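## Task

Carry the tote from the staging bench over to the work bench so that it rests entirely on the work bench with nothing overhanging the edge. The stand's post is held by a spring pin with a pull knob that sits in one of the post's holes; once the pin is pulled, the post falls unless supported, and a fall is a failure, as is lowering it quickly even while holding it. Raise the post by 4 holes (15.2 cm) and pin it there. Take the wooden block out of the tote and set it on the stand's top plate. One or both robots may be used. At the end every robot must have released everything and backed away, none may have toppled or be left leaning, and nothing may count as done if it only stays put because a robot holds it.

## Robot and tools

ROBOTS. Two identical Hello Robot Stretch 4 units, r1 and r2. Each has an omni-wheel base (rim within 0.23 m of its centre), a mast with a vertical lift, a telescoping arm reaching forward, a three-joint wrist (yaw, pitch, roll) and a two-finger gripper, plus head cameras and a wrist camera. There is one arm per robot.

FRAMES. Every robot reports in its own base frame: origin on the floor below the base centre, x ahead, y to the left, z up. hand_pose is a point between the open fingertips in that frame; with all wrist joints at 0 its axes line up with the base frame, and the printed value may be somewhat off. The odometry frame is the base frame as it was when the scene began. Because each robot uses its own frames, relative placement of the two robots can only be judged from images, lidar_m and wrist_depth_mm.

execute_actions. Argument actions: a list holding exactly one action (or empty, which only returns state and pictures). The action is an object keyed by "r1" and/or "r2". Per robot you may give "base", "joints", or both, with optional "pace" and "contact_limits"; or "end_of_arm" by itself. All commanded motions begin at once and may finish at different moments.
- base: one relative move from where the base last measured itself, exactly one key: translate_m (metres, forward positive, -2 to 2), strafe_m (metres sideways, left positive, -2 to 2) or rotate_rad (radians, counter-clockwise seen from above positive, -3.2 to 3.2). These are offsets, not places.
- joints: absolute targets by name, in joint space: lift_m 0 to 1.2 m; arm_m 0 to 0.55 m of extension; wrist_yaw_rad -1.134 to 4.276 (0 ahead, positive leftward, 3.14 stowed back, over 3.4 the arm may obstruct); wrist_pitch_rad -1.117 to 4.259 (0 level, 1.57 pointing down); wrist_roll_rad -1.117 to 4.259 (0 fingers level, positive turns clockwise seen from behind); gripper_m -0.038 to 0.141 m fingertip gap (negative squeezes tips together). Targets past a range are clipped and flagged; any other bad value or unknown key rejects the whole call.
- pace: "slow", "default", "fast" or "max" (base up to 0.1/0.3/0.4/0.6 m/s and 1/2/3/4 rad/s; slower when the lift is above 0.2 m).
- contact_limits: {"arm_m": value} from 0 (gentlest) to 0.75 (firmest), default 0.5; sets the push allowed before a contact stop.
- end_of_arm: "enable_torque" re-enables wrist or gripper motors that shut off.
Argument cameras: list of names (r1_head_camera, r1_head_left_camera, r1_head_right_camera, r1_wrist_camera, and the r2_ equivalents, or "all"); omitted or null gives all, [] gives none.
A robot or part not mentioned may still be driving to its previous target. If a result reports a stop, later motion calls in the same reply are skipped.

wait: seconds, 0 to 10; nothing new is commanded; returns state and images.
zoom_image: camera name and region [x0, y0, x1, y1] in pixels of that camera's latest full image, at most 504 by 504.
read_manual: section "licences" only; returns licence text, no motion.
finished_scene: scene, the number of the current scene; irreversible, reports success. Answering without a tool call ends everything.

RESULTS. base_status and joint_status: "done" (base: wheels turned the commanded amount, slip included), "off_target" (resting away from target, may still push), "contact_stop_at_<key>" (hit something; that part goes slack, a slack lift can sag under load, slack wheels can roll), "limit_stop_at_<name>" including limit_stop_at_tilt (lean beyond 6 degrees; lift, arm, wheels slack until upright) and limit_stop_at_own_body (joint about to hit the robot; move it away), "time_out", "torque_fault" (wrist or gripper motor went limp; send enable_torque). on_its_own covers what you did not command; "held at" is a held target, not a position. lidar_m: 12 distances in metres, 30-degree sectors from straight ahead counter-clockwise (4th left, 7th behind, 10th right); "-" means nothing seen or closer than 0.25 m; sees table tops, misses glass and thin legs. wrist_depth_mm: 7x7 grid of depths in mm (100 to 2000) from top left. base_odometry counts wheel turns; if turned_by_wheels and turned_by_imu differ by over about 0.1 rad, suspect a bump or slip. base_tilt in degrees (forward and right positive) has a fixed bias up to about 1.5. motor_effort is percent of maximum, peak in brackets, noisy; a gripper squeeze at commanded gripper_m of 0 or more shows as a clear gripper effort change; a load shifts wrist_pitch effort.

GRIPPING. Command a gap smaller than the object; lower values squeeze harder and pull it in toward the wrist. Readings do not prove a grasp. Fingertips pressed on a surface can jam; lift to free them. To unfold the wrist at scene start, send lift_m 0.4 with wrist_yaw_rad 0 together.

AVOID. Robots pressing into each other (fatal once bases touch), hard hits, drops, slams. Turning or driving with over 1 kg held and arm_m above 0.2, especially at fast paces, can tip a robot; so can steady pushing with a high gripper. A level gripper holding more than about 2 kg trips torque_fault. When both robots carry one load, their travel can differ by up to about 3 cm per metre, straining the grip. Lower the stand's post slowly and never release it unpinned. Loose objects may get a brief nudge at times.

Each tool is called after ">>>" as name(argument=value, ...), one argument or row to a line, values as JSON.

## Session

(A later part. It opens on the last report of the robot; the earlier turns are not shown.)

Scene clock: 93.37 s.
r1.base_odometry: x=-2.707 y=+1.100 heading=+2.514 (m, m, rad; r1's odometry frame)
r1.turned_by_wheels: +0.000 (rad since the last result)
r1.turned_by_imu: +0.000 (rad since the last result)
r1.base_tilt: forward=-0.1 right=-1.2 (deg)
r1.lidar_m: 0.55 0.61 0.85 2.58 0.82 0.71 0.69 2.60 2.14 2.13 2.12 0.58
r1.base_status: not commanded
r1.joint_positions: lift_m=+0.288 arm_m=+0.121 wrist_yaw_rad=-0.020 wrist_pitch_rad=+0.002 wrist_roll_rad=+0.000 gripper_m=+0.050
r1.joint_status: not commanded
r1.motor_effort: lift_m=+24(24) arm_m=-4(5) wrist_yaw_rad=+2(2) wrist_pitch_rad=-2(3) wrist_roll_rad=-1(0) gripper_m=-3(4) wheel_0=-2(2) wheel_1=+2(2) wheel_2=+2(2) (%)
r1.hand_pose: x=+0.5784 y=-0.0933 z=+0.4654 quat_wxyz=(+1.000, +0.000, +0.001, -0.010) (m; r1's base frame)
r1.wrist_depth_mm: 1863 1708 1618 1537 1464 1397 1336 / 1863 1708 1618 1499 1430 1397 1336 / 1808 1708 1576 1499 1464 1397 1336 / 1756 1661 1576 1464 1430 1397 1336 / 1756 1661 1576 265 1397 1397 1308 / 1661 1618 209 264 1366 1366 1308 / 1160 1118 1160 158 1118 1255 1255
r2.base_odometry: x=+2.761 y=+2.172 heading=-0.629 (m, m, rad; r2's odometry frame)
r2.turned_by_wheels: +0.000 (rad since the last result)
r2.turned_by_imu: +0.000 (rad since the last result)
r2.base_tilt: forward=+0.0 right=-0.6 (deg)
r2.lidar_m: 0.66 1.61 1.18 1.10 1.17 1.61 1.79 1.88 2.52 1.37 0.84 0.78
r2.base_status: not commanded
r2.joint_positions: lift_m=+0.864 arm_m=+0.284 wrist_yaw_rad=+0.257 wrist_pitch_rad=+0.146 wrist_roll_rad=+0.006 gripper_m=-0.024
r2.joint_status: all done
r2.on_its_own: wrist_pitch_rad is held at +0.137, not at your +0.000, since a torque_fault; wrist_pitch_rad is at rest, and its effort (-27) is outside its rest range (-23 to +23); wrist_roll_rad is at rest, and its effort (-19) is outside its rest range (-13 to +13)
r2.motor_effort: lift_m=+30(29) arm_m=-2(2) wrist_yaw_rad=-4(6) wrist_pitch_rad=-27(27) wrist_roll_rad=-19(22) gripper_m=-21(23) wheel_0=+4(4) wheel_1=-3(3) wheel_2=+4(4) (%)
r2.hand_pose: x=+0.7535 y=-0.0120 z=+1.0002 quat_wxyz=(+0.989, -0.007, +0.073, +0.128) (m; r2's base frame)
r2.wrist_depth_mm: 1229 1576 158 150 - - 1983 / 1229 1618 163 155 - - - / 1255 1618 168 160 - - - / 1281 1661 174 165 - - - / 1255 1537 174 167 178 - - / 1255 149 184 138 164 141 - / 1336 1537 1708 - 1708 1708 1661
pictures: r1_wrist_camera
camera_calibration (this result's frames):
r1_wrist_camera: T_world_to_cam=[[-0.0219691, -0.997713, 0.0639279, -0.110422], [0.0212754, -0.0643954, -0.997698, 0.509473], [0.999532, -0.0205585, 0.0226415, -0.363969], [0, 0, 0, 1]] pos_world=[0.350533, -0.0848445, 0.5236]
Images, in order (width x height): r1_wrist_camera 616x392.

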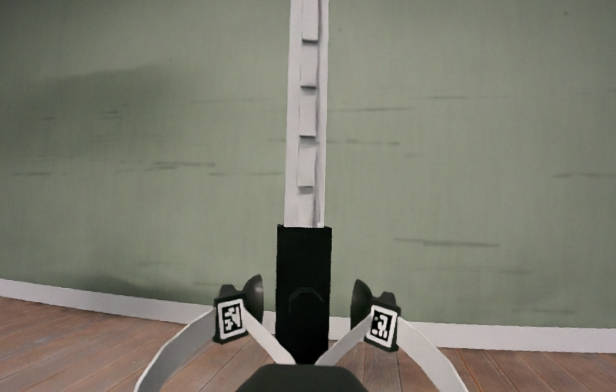

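The effort rose and the knob looks set further in. I'll lower a little to check.

>>> execute_actions(
  actions=[
    {"r2": {"joints": {"lift_m": 0.850}, "pace": "slow"}},
  ],
  cameras=["r1_wrist_camera"],
)

Scene clock: 94.27 s.
r1.base_odometry: x=-2.707 y=+1.100 heading=+2.514 (m, m, rad; r1's odometry frame)
r1.turned_by_wheels: +0.000 (rad since the last result)
r1.turned_by_imu: +0.000 (rad since the last result)
r1.base_tilt: forward=-0.1 right=-1.2 (deg)
r1.lidar_m: 0.54 0.62 0.88 2.58 0.84 0.70 0.71 2.55 2.14 2.12 2.17 0.57
r1.base_status: not commanded
r1.joint_positions: lift_m=+0.288 arm_m=+0.121 wrist_yaw_rad=-0.020 wrist_pitch_rad=+0.002 wrist_roll_rad=+0.000 gripper_m=+0.050
r1.joint_status: not commanded
r1.motor_effort: lift_m=+24(24) arm_m=-5(4) wrist_yaw_rad=+2(2) wrist_pitch_rad=-3(3) wrist_roll_rad=+0(0) gripper_m=-3(2) wheel_0=-2(2) wheel_1=+2(2) wheel_2=+2(2) (%)
r1.hand_pose: x=+0.5784 y=-0.0933 z=+0.4654 quat_wxyz=(+1.000, +0.000, +0.001, -0.010) (m; r1's base frame)
r1.wrist_depth_mm: 1808 1756 1618 1499 1464 1366 1336 / 1808 1708 1618 1537 1464 1430 1366 / 1756 1661 1618 1499 1464 1366 1336 / 1708 1661 1576 1499 1430 1366 1308 / 1756 1661 1576 265 1430 1366 1308 / 1661 1576 209 264 1397 1366 1308 / 1160 1118 1160 158 1118 1229 1255
r2.base_odometry: x=+2.761 y=+2.172 heading=-0.629 (m, m, rad; r2's odometry frame)
r2.turned_by_wheels: +0.000 (rad since the last result)
r2.turned_by_imu: +0.000 (rad since the last result)
r2.base_tilt: forward=+0.0 right=-0.6 (deg)
r2.lidar_m: 0.65 1.62 1.18 1.13 1.18 1.63 1.79 1.87 2.51 1.36 0.82 0.77
r2.base_status: not commanded
r2.joint_positions: lift_m=+0.850 arm_m=+0.284 wrist_yaw_rad=+0.256 wrist_pitch_rad=+0.135 wrist_roll_rad=+0.001 gripper_m=-0.024
r2.joint_status: all done
r2.on_its_own: wrist_pitch_rad is held at +0.137, not at your +0.000, since a torque_fault
r2.motor_effort: lift_m=+12(28) arm_m=-2(2) wrist_yaw_rad=-3(5) wrist_pitch_rad=+5(26) wrist_roll_rad=-6(20) gripper_m=-20(24) wheel_0=+4(4) wheel_1=-3(3) wheel_2=+4(4) (%)
r2.hand_pose: x=+0.7539 y=-0.0123 z=+0.9897 quat_wxyz=(+0.990, -0.008, +0.067, +0.127) (m; r2's base frame)
r2.wrist_depth_mm: 1255 1576 160 153 - - 1983 / 1229 1576 165 157 - - - / 1255 1618 169 161 - - - / 1255 1661 174 166 - - - / 1281 1576 173 167 178 - - / 1281 1499 181 138 165 140 - / 1308 1576 1708 - 1808 1708 1708
pictures: r1_wrist_camera
camera_calibration (this result's frames):
r1_wrist_camera: T_world_to_cam=[[-0.0219693, -0.997713, 0.0639282, -0.110422], [0.0212755, -0.0643957, -0.997698, 0.509473], [0.999532, -0.0205586, 0.0226415, -0.363969], [0, 0, 0, 1]] pos_world=[0.350533, -0.0848445, 0.5236]
Images, in order (width x height): r1_wrist_camera 616x392.

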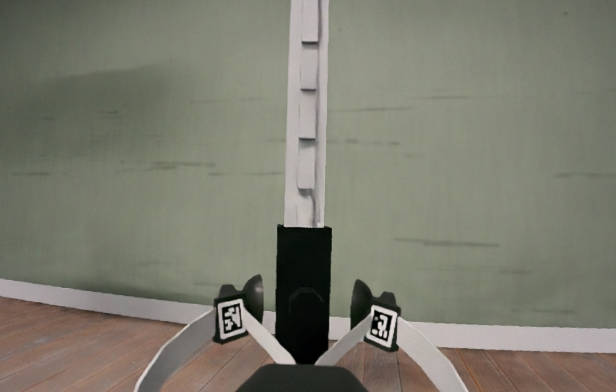

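>>> execute_actions(
  actions=[
    {"r1": {"joints": {"arm_m": 0.0}}, "r2": {"joints": {"gripper_m": 0.08}}},
  ],
  cameras=["r2_wrist_camera"],
)

>>> execute_actions(
  actions=[
    {"r2": {"joints": {"lift_m": 0.83}}, "r1": {"base": {"translate_m": -0.2}}},
  ],
  cameras=["r2_wrist_camera"],
)

Scene clock: 96.17 s.
r1.base_odometry: x=-2.707 y=+1.100 heading=+2.514 (m, m, rad; r1's odometry frame)
r1.turned_by_wheels: +0.000 (rad since the last result)
r1.turned_by_imu: +0.001 (rad since the last result)
r1.base_tilt: forward=-0.1 right=-1.2 (deg)
r1.lidar_m: 0.52 0.60 0.89 2.59 0.85 0.71 0.71 2.56 2.11 2.15 2.14 0.60
r1.base_status: not commanded
r1.joint_positions: lift_m=+0.288 arm_m=+0.001 wrist_yaw_rad=-0.020 wrist_pitch_rad=+0.002 wrist_roll_rad=+0.000 gripper_m=+0.050
r1.joint_status: all done
r1.motor_effort: lift_m=+23(24) arm_m=-6(7) wrist_yaw_rad=+1(2) wrist_pitch_rad=-4(3) wrist_roll_rad=+0(0) gripper_m=-2(3) wheel_0=-2(2) wheel_1=+2(2) wheel_2=+2(2) (%)
r1.hand_pose: x=+0.4589 y=-0.0932 z=+0.4653 quat_wxyz=(+1.000, +0.000, +0.001, -0.010) (m; r1's base frame)
r1.wrist_depth_mm: 1983 1863 1808 1618 1618 1499 1464 / 1921 1808 1756 1618 1618 1499 1430 / 1921 1808 1708 1618 1576 1537 1430 / 1921 1808 1708 1618 1537 1499 1430 / 1863 1808 1756 1576 1537 1464 1397 / 1708 1756 208 1618 1464 1464 1397 / 1160 1138 1182 158 1138 1255 1281
r2.base_odometry: x=+2.761 y=+2.172 heading=-0.630 (m, m, rad; r2's odometry frame)
r2.turned_by_wheels: +0.000 (rad since the last result)
r2.turned_by_imu: -0.001 (rad since the last result)
r2.base_tilt: forward=-0.1 right=-0.5 (deg)
r2.lidar_m: 0.65 1.62 1.17 1.13 1.16 1.63 1.79 1.87 2.51 1.36 0.83 0.75
r2.base_status: not commanded
r2.joint_positions: lift_m=+0.850 arm_m=+0.284 wrist_yaw_rad=+0.255 wrist_pitch_rad=+0.139 wrist_roll_rad=+0.000 gripper_m=+0.080
r2.joint_status: all done
r2.on_its_own: wrist_pitch_rad is held at +0.137, not at your +0.000, since a torque_fault
r2.motor_effort: lift_m=+13(13) arm_m=-2(2) wrist_yaw_rad=+2(11) wrist_pitch_rad=-6(5) wrist_roll_rad=-4(6) gripper_m=-1(21) wheel_0=+4(4) wheel_1=-3(3) wheel_2=-1(4) (%)
r2.hand_pose: x=+0.7537 y=-0.0126 z=+0.9887 quat_wxyz=(+0.990, -0.009, +0.069, +0.127) (m; r2's base frame)
r2.wrist_depth_mm: 1229 1576 160 153 - - 1983 / 1255 1661 166 158 - - - / 1255 1661 170 162 - - - / 1255 1708 175 168 - - - / 1281 1464 166 167 171 - - / 1281 1537 1921 138 1983 1983 - / 1308 1537 1756 - 1756 1708 1708
pictures: r2_wrist_camera
camera_calibration (this result's frames):
r2_wrist_camera: T_world_to_cam=[[0.246302, -0.969178, -0.00539282, -0.193175], [-0.177867, -0.0397311, -0.983252, 1.15307], [0.952732, 0.243137, -0.18217, -0.304895], [0, 0, 0, 1]] pos_world=[0.543155, -0.0672768, 1.07717]
Images, in order (width x height): r2_wrist_camera 616x392.

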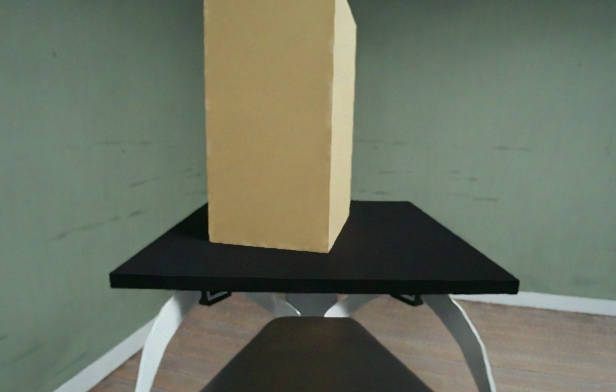

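Scene clock: 98.23 s.
r1.base_odometry: x=-2.546 y=+0.982 heading=+2.513 (m, m, rad; r1's odometry frame)
r1.turned_by_wheels: +0.000 (rad since the last result)
r1.turned_by_imu: +0.001 (rad since the last result)
r1.base_tilt: forward=-0.1 right=-1.2 (deg)
r1.lidar_m: 0.77 0.94 2.61 2.63 0.62 0.50 0.51 2.52 2.10 2.10 2.38 1.99
r1.base_status: done
r1.joint_positions: lift_m=+0.288 arm_m=+0.001 wrist_yaw_rad=-0.020 wrist_pitch_rad=+0.002 wrist_roll_rad=+0.000 gripper_m=+0.050
r1.joint_status: not commanded
r1.motor_effort: lift_m=+24(24) arm_m=-7(7) wrist_yaw_rad=+1(1) wrist_pitch_rad=-3(3) wrist_roll_rad=+0(1) gripper_m=-2(3) wheel_0=-2(6) wheel_1=-3(5) wheel_2=+1(10) (%)
r1.hand_pose: x=+0.4589 y=-0.0932 z=+0.4653 quat_wxyz=(+1.000, +0.000, +0.001, -0.010) (m; r1's base frame)
r1.wrist_depth_mm: - - 1921 1863 1808 1708 1661 / - - 1983 1863 1756 1708 1618 / - - 1983 1863 1808 1708 1618 / - - 1983 1808 1756 1708 1618 / - - 1921 1756 1756 1661 1576 / 1661 1756 208 1756 1576 1618 1576 / 750 1138 1160 158 1138 1229 1281
r2.base_odometry: x=+2.761 y=+2.172 heading=-0.630 (m, m, rad; r2's odometry frame)
r2.turned_by_wheels: +0.000 (rad since the last result)
r2.turned_by_imu: +0.000 (rad since the last result)
r2.base_tilt: forward=+0.0 right=-0.6 (deg)
r2.lidar_m: 0.66 1.63 1.16 1.13 1.18 1.60 1.80 1.86 2.51 1.36 0.97 0.86
r2.base_status: not commanded
r2.joint_positions: lift_m=+0.830 arm_m=+0.284 wrist_yaw_rad=+0.255 wrist_pitch_rad=+0.139 wrist_roll_rad=+0.000 gripper_m=+0.080
r2.joint_status: all done
r2.on_its_own: wrist_pitch_rad is held at +0.137, not at your +0.000, since a torque_fault
r2.motor_effort: lift_m=+13(9) arm_m=-2(2) wrist_yaw_rad=+2(1) wrist_pitch_rad=-5(5) wrist_roll_rad=-3(4) gripper_m=+1(2) wheel_0=+4(4) wheel_1=-3(3) wheel_2=+0(0) (%)
r2.hand_pose: x=+0.7537 y=-0.0126 z=+0.9686 quat_wxyz=(+0.990, -0.009, +0.069, +0.127) (m; r2's base frame)
r2.wrist_depth_mm: 1229 1576 161 154 - - - / 1229 1618 165 158 - - - / 1255 1661 170 163 - - - / 1255 1537 171 166 205 - - / 1281 1618 202 204 196 - - / 1281 1618 1921 160 1921 - - / 1308 1537 1708 - 1756 1661 1708
pictures: r2_wrist_camera
camera_calibration (this result's frames):
r2_wrist_camera: T_world_to_cam=[[0.246312, -0.969176, -0.00538442, -0.193295], [-0.177978, -0.0397698, -0.98323, 1.1334], [0.952709, 0.243139, -0.182288, -0.308416], [0, 0, 0, 1]] pos_world=[0.543161, -0.0672741, 1.05713]
Images, in order (width x height): r2_wrist_camera 616x392.

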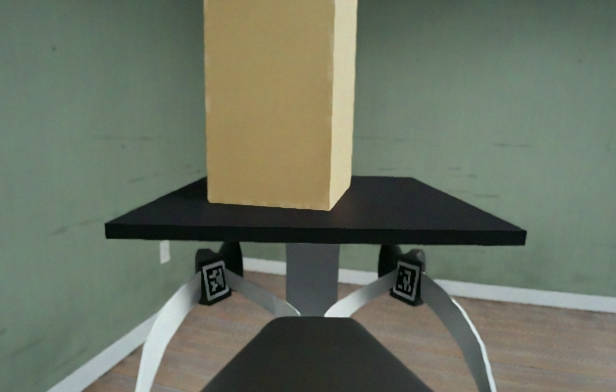

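>>> execute_actions(
  actions=[
    {"r2": {"joints": {"arm_m": 0.0, "gripper_m": 0.11}}},
  ],
)

Scene clock: 100.27 s.
r1.base_odometry: x=-2.546 y=+0.982 heading=+2.513 (m, m, rad; r1's odometry frame)
r1.turned_by_wheels: +0.000 (rad since the last result)
r1.turned_by_imu: +0.001 (rad since the last result)
r1.base_tilt: forward=-0.1 right=-1.2 (deg)
r1.lidar_m: 0.76 0.89 2.65 2.63 0.59 0.50 0.48 2.48 2.10 2.11 2.34 1.98
r1.base_status: not commanded
r1.joint_positions: lift_m=+0.288 arm_m=+0.001 wrist_yaw_rad=-0.020 wrist_pitch_rad=+0.002 wrist_roll_rad=+0.000 gripper_m=+0.050
r1.joint_status: not commanded
r1.motor_effort: lift_m=+23(24) arm_m=-6(6) wrist_yaw_rad=+1(1) wrist_pitch_rad=-3(3) wrist_roll_rad=+0(1) gripper_m=-2(1) wheel_0=-2(2) wheel_1=-3(3) wheel_2=+0(1) (%)
r1.hand_pose: x=+0.4589 y=-0.0932 z=+0.4653 quat_wxyz=(+1.000, +0.000, +0.001, -0.010) (m; r1's base frame)
r1.wrist_depth_mm: - - 1983 1921 1756 1708 1618 / - - 1983 1863 1756 1708 1618 / - - 1921 1808 1756 1708 1618 / - - 1921 1808 1756 1618 1618 / - 1983 1921 1808 1756 1661 1618 / 1661 1708 209 1756 1576 1618 1576 / 759 1118 1182 158 1118 1255 1281
r2.base_odometry: x=+2.761 y=+2.172 heading=-0.630 (m, m, rad; r2's odometry frame)
r2.turned_by_wheels: +0.000 (rad since the last result)
r2.turned_by_imu: +0.000 (rad since the last result)
r2.base_tilt: forward=-0.1 right=-0.5 (deg)
r2.lidar_m: 0.62 1.63 1.17 1.12 1.17 1.61 1.78 1.88 2.53 1.36 0.96 0.87
r2.base_status: not commanded
r2.joint_positions: lift_m=+0.830 arm_m=+0.003 wrist_yaw_rad=+0.255 wrist_pitch_rad=+0.139 wrist_roll_rad=+0.000 gripper_m=+0.110
r2.joint_status: all done
joint sent to its limit — the command would take r2.arm_m past its lower limit, so that joint was sent only as far as its limit.
r2.on_its_own: wrist_pitch_rad is held at +0.137, not at your +0.000, since a torque_fault
r2.motor_effort: lift_m=+13(13) arm_m=-6(5) wrist_yaw_rad=+0(1) wrist_pitch_rad=-6(6) wrist_roll_rad=-3(3) gripper_m=+0(1) wheel_0=+4(4) wheel_1=-3(3) wheel_2=-1(0) (%)
r2.hand_pose: x=+0.4725 y=-0.0125 z=+0.9686 quat_wxyz=(+0.989, -0.009, +0.069, +0.127) (m; r2's base frame)
r2.wrist_depth_mm: 1255 1576 - - - - - / 1229 1576 - - - - - / 1229 1618 - - - - - / 1281 1661 - - - - - / 1281 1661 - - 492 - - / 1281 1618 - 156 508 - - / 1308 1537 1708 - 1808 1661 1708
pictures: r1_head_camera, r1_head_left_camera, r1_head_right_camera, r1_wrist_camera, r2_head_camera, r2_head_left_camera, r2_head_right_camera, r2_wrist_camera
camera_calibration (this result's frames):
r1_wrist_camera: T_world_to_cam=[[-0.0215571, -0.997722, 0.0639287, -0.113119], [0.0209604, -0.0643805, -0.997705, 0.512077], [0.999548, -0.0201677, 0.0223005, -0.244348], [0, 0, 0, 1]] pos_world=[0.231065, -0.0848219, 0.523583]
r2_wrist_camera: T_world_to_cam=[[0.246669, -0.969085, -0.00534383, -0.124122], [-0.178149, -0.0399242, -0.983193, 1.08333], [0.952584, 0.243475, -0.18249, -0.0402364], [0, 0, 0, 1]] pos_world=[0.26194, -0.0672373, 1.05711]
Images, in order (width x height): r1_head_camera 420x560, r1_head_left_camera 420x672, r1_head_right_camera 420x672, r1_wrist_camera 616x392, r2_head_camera 420x560, r2_head_left_camera 420x672, r2_head_right_camera 420x672, r2_wrist_camera 616x392.

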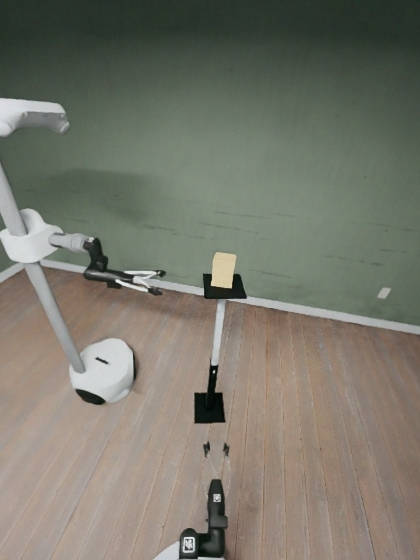

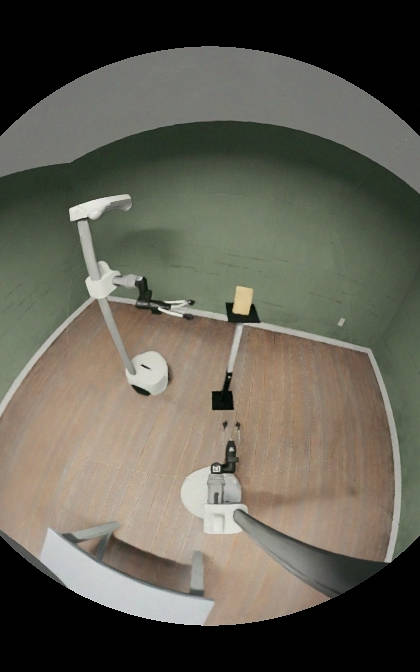

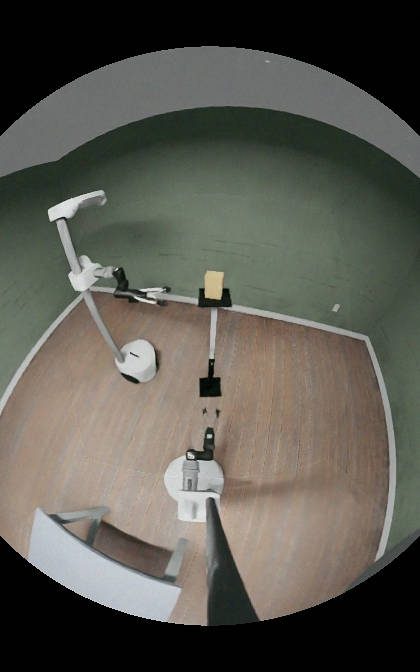

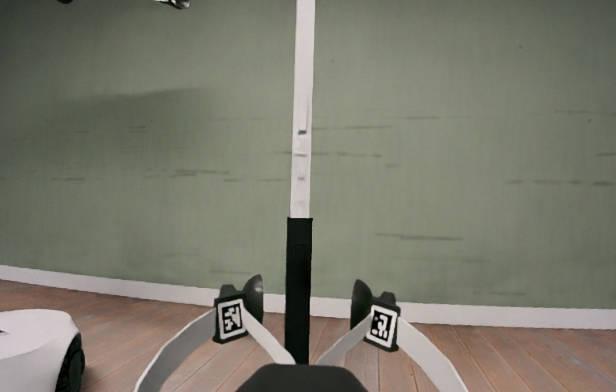

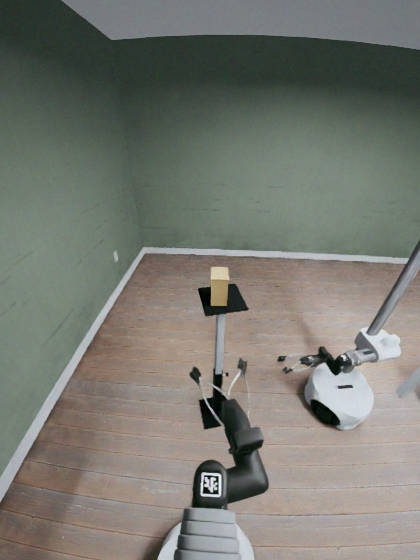

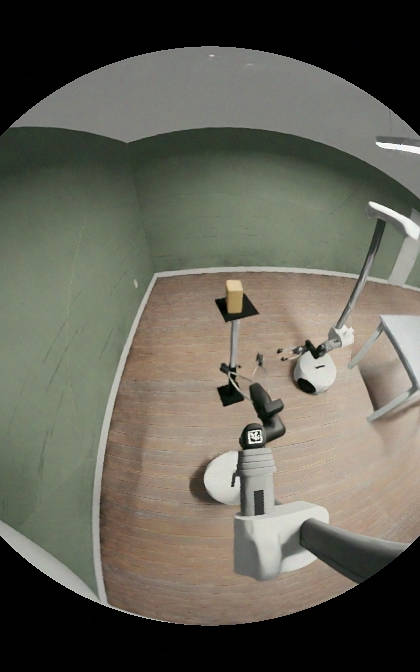

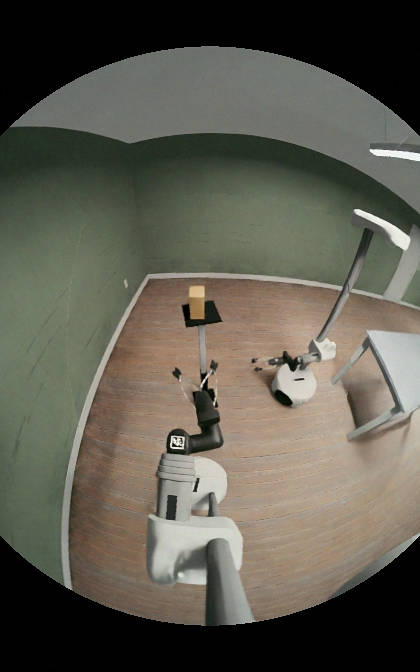

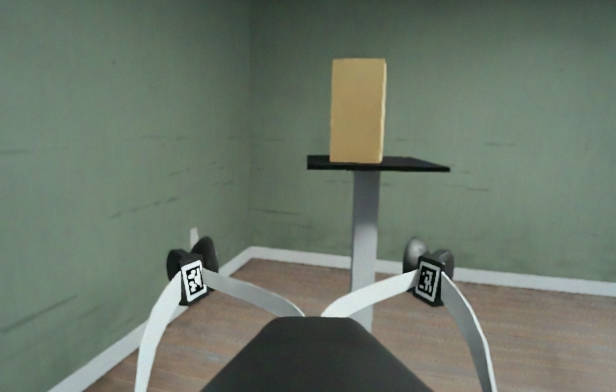

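>>> execute_actions(
  actions=[
    {"r2": {"base": {"translate_m": -0.2}}},
  ],
  cameras=["r2_head_right_camera"],
)

>>> finished_scene(
  scene=2,
)

Scene clock: 102.40 s.
r1.base_odometry: x=-2.546 y=+0.982 heading=+2.513 (m, m, rad; r1's odometry frame)
r1.turned_by_wheels: +0.000 (rad since the last result)
r1.turned_by_imu: +0.001 (rad since the last result)
r1.base_tilt: forward=+0.0 right=-1.2 (deg)
r1.lidar_m: 0.76 0.92 1.27 2.62 0.62 0.51 0.50 2.52 2.09 2.09 2.39 1.99
r1.base_status: not commanded
r1.joint_positions: lift_m=+0.288 arm_m=+0.001 wrist_yaw_rad=-0.020 wrist_pitch_rad=+0.002 wrist_roll_rad=+0.000 gripper_m=+0.050
r1.joint_status: not commanded
r1.motor_effort: lift_m=+23(23) arm_m=-6(7) wrist_yaw_rad=+1(1) wrist_pitch_rad=-3(3) wrist_roll_rad=-1(1) gripper_m=-6(2) wheel_0=-2(2) wheel_1=-3(3) wheel_2=+0(1) (%)
r1.hand_pose: x=+0.4589 y=-0.0932 z=+0.4653 quat_wxyz=(+1.000, +0.000, +0.001, -0.010) (m; r1's base frame)
r1.wrist_depth_mm: - - 1983 1863 1808 1708 1661 / - - 1983 1808 1808 1708 1618 / - - 1983 1863 1756 1661 1576 / - - 1983 1808 1756 1661 1576 / - 1983 1863 1863 1708 1661 1618 / 1661 1756 209 1756 1576 1661 1576 / 1160 1118 1160 158 1098 1255 1255
r2.base_odometry: x=+2.600 y=+2.290 heading=-0.630 (m, m, rad; r2's odometry frame)
r2.turned_by_wheels: +0.000 (rad since the last result)
r2.turned_by_imu: +0.000 (rad since the last result)
r2.base_tilt: forward=-0.1 right=-0.6 (deg)
r2.lidar_m: 0.83 1.62 1.17 1.12 1.15 1.63 1.59 1.66 2.24 1.46 1.15 1.04
r2.base_status: done
r2.joint_positions: lift_m=+0.830 arm_m=+0.003 wrist_yaw_rad=+0.255 wrist_pitch_rad=+0.139 wrist_roll_rad=+0.000 gripper_m=+0.110
r2.joint_status: not commanded
r2.on_its_own: wrist_pitch_rad is held at +0.137, not at your +0.000, since a torque_fault
r2.motor_effort: lift_m=+14(13) arm_m=-6(6) wrist_yaw_rad=-1(2) wrist_pitch_rad=-6(6) wrist_roll_rad=-4(3) gripper_m=+0(4) wheel_0=-4(9) wheel_1=-3(7) wheel_2=+2(13) (%)
r2.hand_pose: x=+0.4725 y=-0.0125 z=+0.9686 quat_wxyz=(+0.989, -0.009, +0.069, +0.127) (m; r2's base frame)
r2.wrist_depth_mm: 1229 1576 - - - - - / 1229 1576 - - - - - / 1229 1618 - - - - - / 1255 1708 - - - - - / 1281 1618 - - - - - / 1281 1618 - 156 1921 - - / 1336 1537 1708 - 1756 1661 1708
pictures: r2_head_right_camera
Images, in order (width x height): r2_head_right_camera 420x672.

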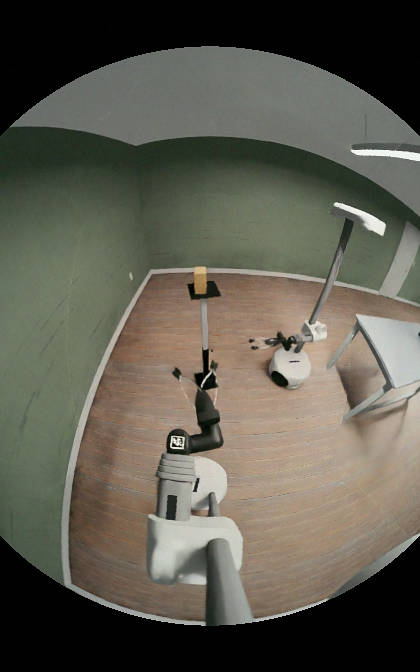

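The scene is finished: the task was done.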